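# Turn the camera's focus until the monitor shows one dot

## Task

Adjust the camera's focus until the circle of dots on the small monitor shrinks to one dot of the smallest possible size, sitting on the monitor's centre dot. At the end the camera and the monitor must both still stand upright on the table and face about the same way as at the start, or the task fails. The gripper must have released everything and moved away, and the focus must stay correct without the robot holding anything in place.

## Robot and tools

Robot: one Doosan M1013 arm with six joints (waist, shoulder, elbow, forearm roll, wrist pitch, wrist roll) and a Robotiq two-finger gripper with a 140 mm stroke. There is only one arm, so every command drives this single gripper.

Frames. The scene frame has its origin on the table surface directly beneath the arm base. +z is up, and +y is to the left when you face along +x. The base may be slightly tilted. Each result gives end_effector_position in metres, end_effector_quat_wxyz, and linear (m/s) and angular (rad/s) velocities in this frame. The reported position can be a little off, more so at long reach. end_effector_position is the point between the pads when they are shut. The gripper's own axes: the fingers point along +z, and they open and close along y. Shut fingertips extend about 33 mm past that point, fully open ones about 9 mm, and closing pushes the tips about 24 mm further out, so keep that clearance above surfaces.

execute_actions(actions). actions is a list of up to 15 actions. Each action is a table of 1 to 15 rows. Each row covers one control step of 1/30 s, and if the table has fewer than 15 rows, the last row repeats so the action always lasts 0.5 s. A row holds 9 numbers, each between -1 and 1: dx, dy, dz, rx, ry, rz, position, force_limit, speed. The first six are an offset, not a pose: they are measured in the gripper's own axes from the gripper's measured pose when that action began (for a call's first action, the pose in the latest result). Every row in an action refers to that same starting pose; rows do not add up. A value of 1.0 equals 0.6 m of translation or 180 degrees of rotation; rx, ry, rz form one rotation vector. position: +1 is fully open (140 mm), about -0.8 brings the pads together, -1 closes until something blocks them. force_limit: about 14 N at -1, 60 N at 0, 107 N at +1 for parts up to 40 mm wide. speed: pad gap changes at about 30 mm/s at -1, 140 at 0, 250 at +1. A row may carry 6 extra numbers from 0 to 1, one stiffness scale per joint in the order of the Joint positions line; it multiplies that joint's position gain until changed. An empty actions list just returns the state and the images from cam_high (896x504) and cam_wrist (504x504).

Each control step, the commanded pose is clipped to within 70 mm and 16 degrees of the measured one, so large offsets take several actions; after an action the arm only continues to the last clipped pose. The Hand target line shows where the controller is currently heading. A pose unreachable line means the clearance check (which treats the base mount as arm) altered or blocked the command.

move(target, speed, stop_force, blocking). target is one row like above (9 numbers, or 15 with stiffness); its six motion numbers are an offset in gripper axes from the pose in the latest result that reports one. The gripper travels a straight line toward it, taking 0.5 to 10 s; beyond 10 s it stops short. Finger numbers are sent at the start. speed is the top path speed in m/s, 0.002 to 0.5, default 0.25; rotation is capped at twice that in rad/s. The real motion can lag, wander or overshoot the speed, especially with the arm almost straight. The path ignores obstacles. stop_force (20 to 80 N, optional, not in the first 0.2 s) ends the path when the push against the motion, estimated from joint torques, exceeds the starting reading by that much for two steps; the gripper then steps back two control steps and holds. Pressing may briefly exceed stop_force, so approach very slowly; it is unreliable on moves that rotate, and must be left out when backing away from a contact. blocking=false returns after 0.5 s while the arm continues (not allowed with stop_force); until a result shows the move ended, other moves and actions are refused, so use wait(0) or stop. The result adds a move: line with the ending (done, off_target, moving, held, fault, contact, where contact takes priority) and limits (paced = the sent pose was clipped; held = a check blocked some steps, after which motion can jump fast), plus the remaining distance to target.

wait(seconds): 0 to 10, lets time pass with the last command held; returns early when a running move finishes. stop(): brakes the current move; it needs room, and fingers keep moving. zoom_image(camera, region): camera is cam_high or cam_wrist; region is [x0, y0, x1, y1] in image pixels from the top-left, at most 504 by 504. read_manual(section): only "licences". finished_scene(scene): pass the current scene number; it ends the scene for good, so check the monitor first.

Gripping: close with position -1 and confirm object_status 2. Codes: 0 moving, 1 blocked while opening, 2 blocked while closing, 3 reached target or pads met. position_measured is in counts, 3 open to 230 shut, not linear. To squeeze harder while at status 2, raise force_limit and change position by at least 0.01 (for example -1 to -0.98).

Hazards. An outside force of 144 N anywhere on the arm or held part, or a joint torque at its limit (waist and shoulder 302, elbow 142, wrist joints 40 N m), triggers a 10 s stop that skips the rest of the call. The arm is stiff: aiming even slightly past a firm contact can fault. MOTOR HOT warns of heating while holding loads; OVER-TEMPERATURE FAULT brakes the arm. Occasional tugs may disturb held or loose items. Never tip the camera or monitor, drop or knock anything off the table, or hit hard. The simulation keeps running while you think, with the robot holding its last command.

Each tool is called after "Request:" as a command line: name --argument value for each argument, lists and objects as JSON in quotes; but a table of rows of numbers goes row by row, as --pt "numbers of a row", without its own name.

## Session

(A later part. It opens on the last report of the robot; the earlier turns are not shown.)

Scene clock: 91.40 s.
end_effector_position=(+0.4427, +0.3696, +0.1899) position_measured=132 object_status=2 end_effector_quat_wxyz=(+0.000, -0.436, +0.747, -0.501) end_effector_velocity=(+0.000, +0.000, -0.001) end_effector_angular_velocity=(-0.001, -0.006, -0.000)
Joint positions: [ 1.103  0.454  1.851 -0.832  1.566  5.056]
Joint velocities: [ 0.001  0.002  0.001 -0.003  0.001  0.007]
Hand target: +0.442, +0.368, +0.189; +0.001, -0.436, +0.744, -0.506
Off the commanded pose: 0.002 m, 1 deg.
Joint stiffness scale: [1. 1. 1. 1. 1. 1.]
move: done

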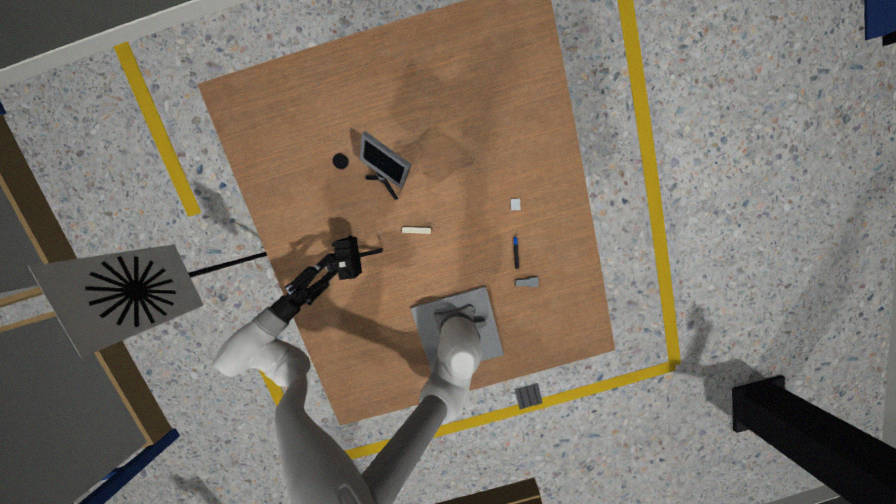

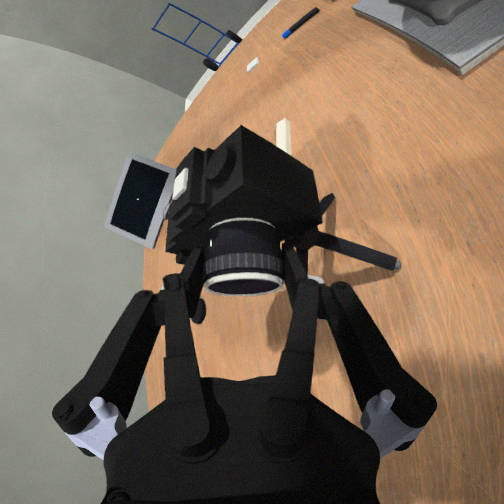

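Slightly smaller/dimmer. Release and retreat.

Request:
move --target '[0,0,0,0,0,0,0.15,-0.6,-1]'

Request:
zoom_image --camera "cam_high" --region '[363, 143, 403, 183]'

Request:
move --target '[-0.05,0,-0.2,0,0,0,0.15,-0.6,0]' --speed 0.15

Request:
zoom_image --camera "cam_high" --region '[363, 143, 403, 183]'

Scene clock: 98.10 s.
end_effector_position=(+0.4427, +0.3696, +0.1899) position_measured=110 object_status=3 end_effector_quat_wxyz=(+0.001, -0.436, +0.747, -0.501) end_effector_velocity=(-0.000, -0.001, +0.000) end_effector_angular_velocity=(-0.001, +0.000, -0.000)
Joint positions: [ 1.104  0.454  1.851 -0.833  1.566  5.057]
Joint velocities: [ 0.    -0.     0.001 -0.     0.     0.   ]
Hand target: +0.443, +0.370, +0.190; +0.000, -0.436, +0.747, -0.501
Off the commanded pose: 0.000 m, 0 deg.
Joint stiffness scale: [1. 1. 1. 1. 1. 1.]
move: done

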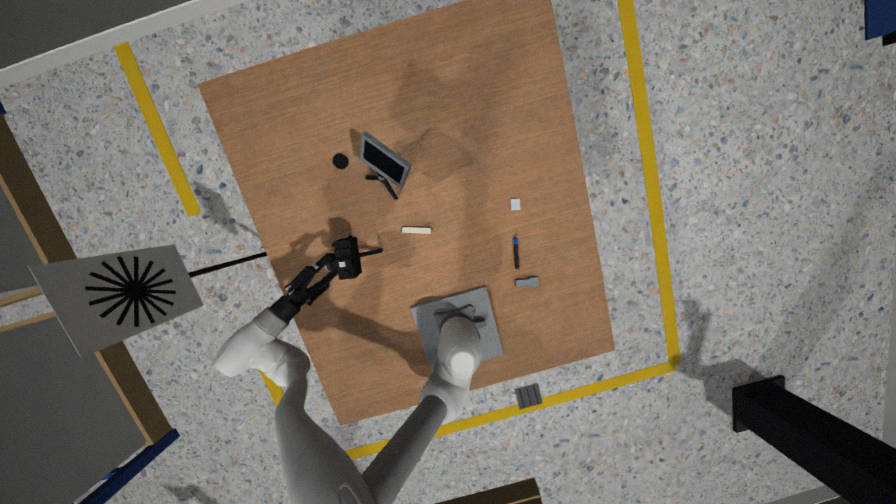

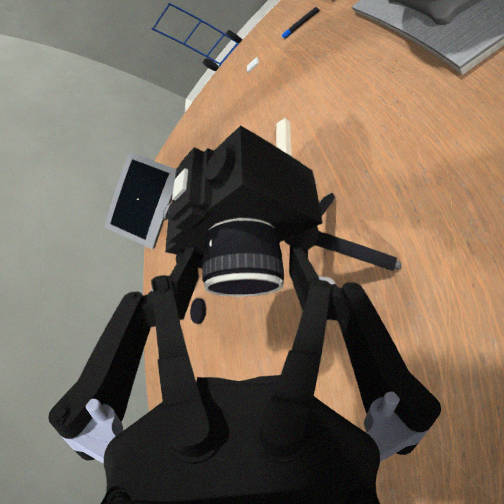

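Region (363, 143, 403, 183) of cam_high's 896x504 image, scaled by 12.600, with more detail than that image has.

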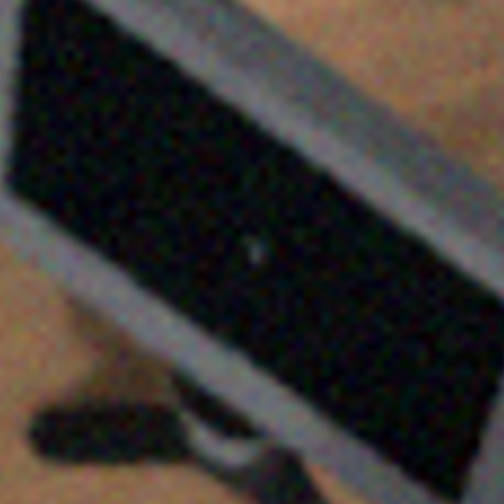

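Scene clock: 99.37 s.
end_effector_position=(+0.4111, +0.4756, +0.2363) position_measured=110 object_status=3 end_effector_quat_wxyz=(+0.003, -0.435, +0.747, -0.503) end_effector_velocity=(-0.000, +0.002, +0.001) end_effector_angular_velocity=(-0.001, +0.000, -0.001)
Joint positions: [ 1.207  0.519  1.641 -0.778  1.727  5.013]
Joint velocities: [ 0.001  0.002 -0.005  0.001  0.004 -0.002]
Hand target: +0.409, +0.479, +0.236; +0.001, -0.436, +0.747, -0.501
Off the commanded pose: 0.004 m, 0 deg.
Joint stiffness scale: [1. 1. 1. 1. 1. 1.]
move: off_target

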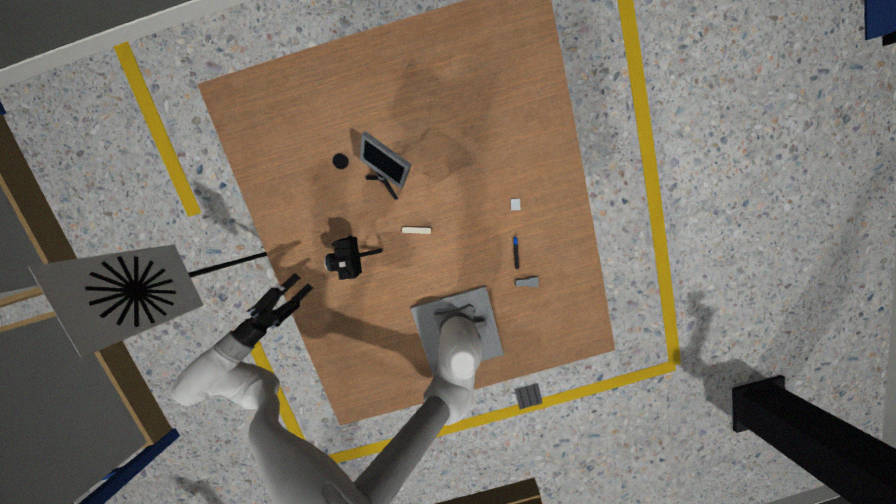

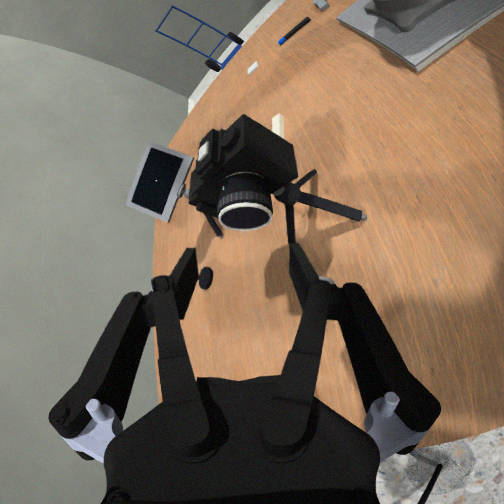

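Region (363, 143, 403, 183) of cam_high's 896x504 image, scaled by 12.600, with more detail than that image has.

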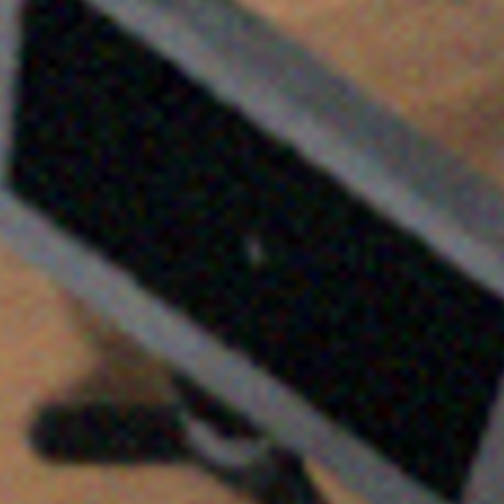

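Request:
finished_scene --scene 2

The scene is finished: the task was done.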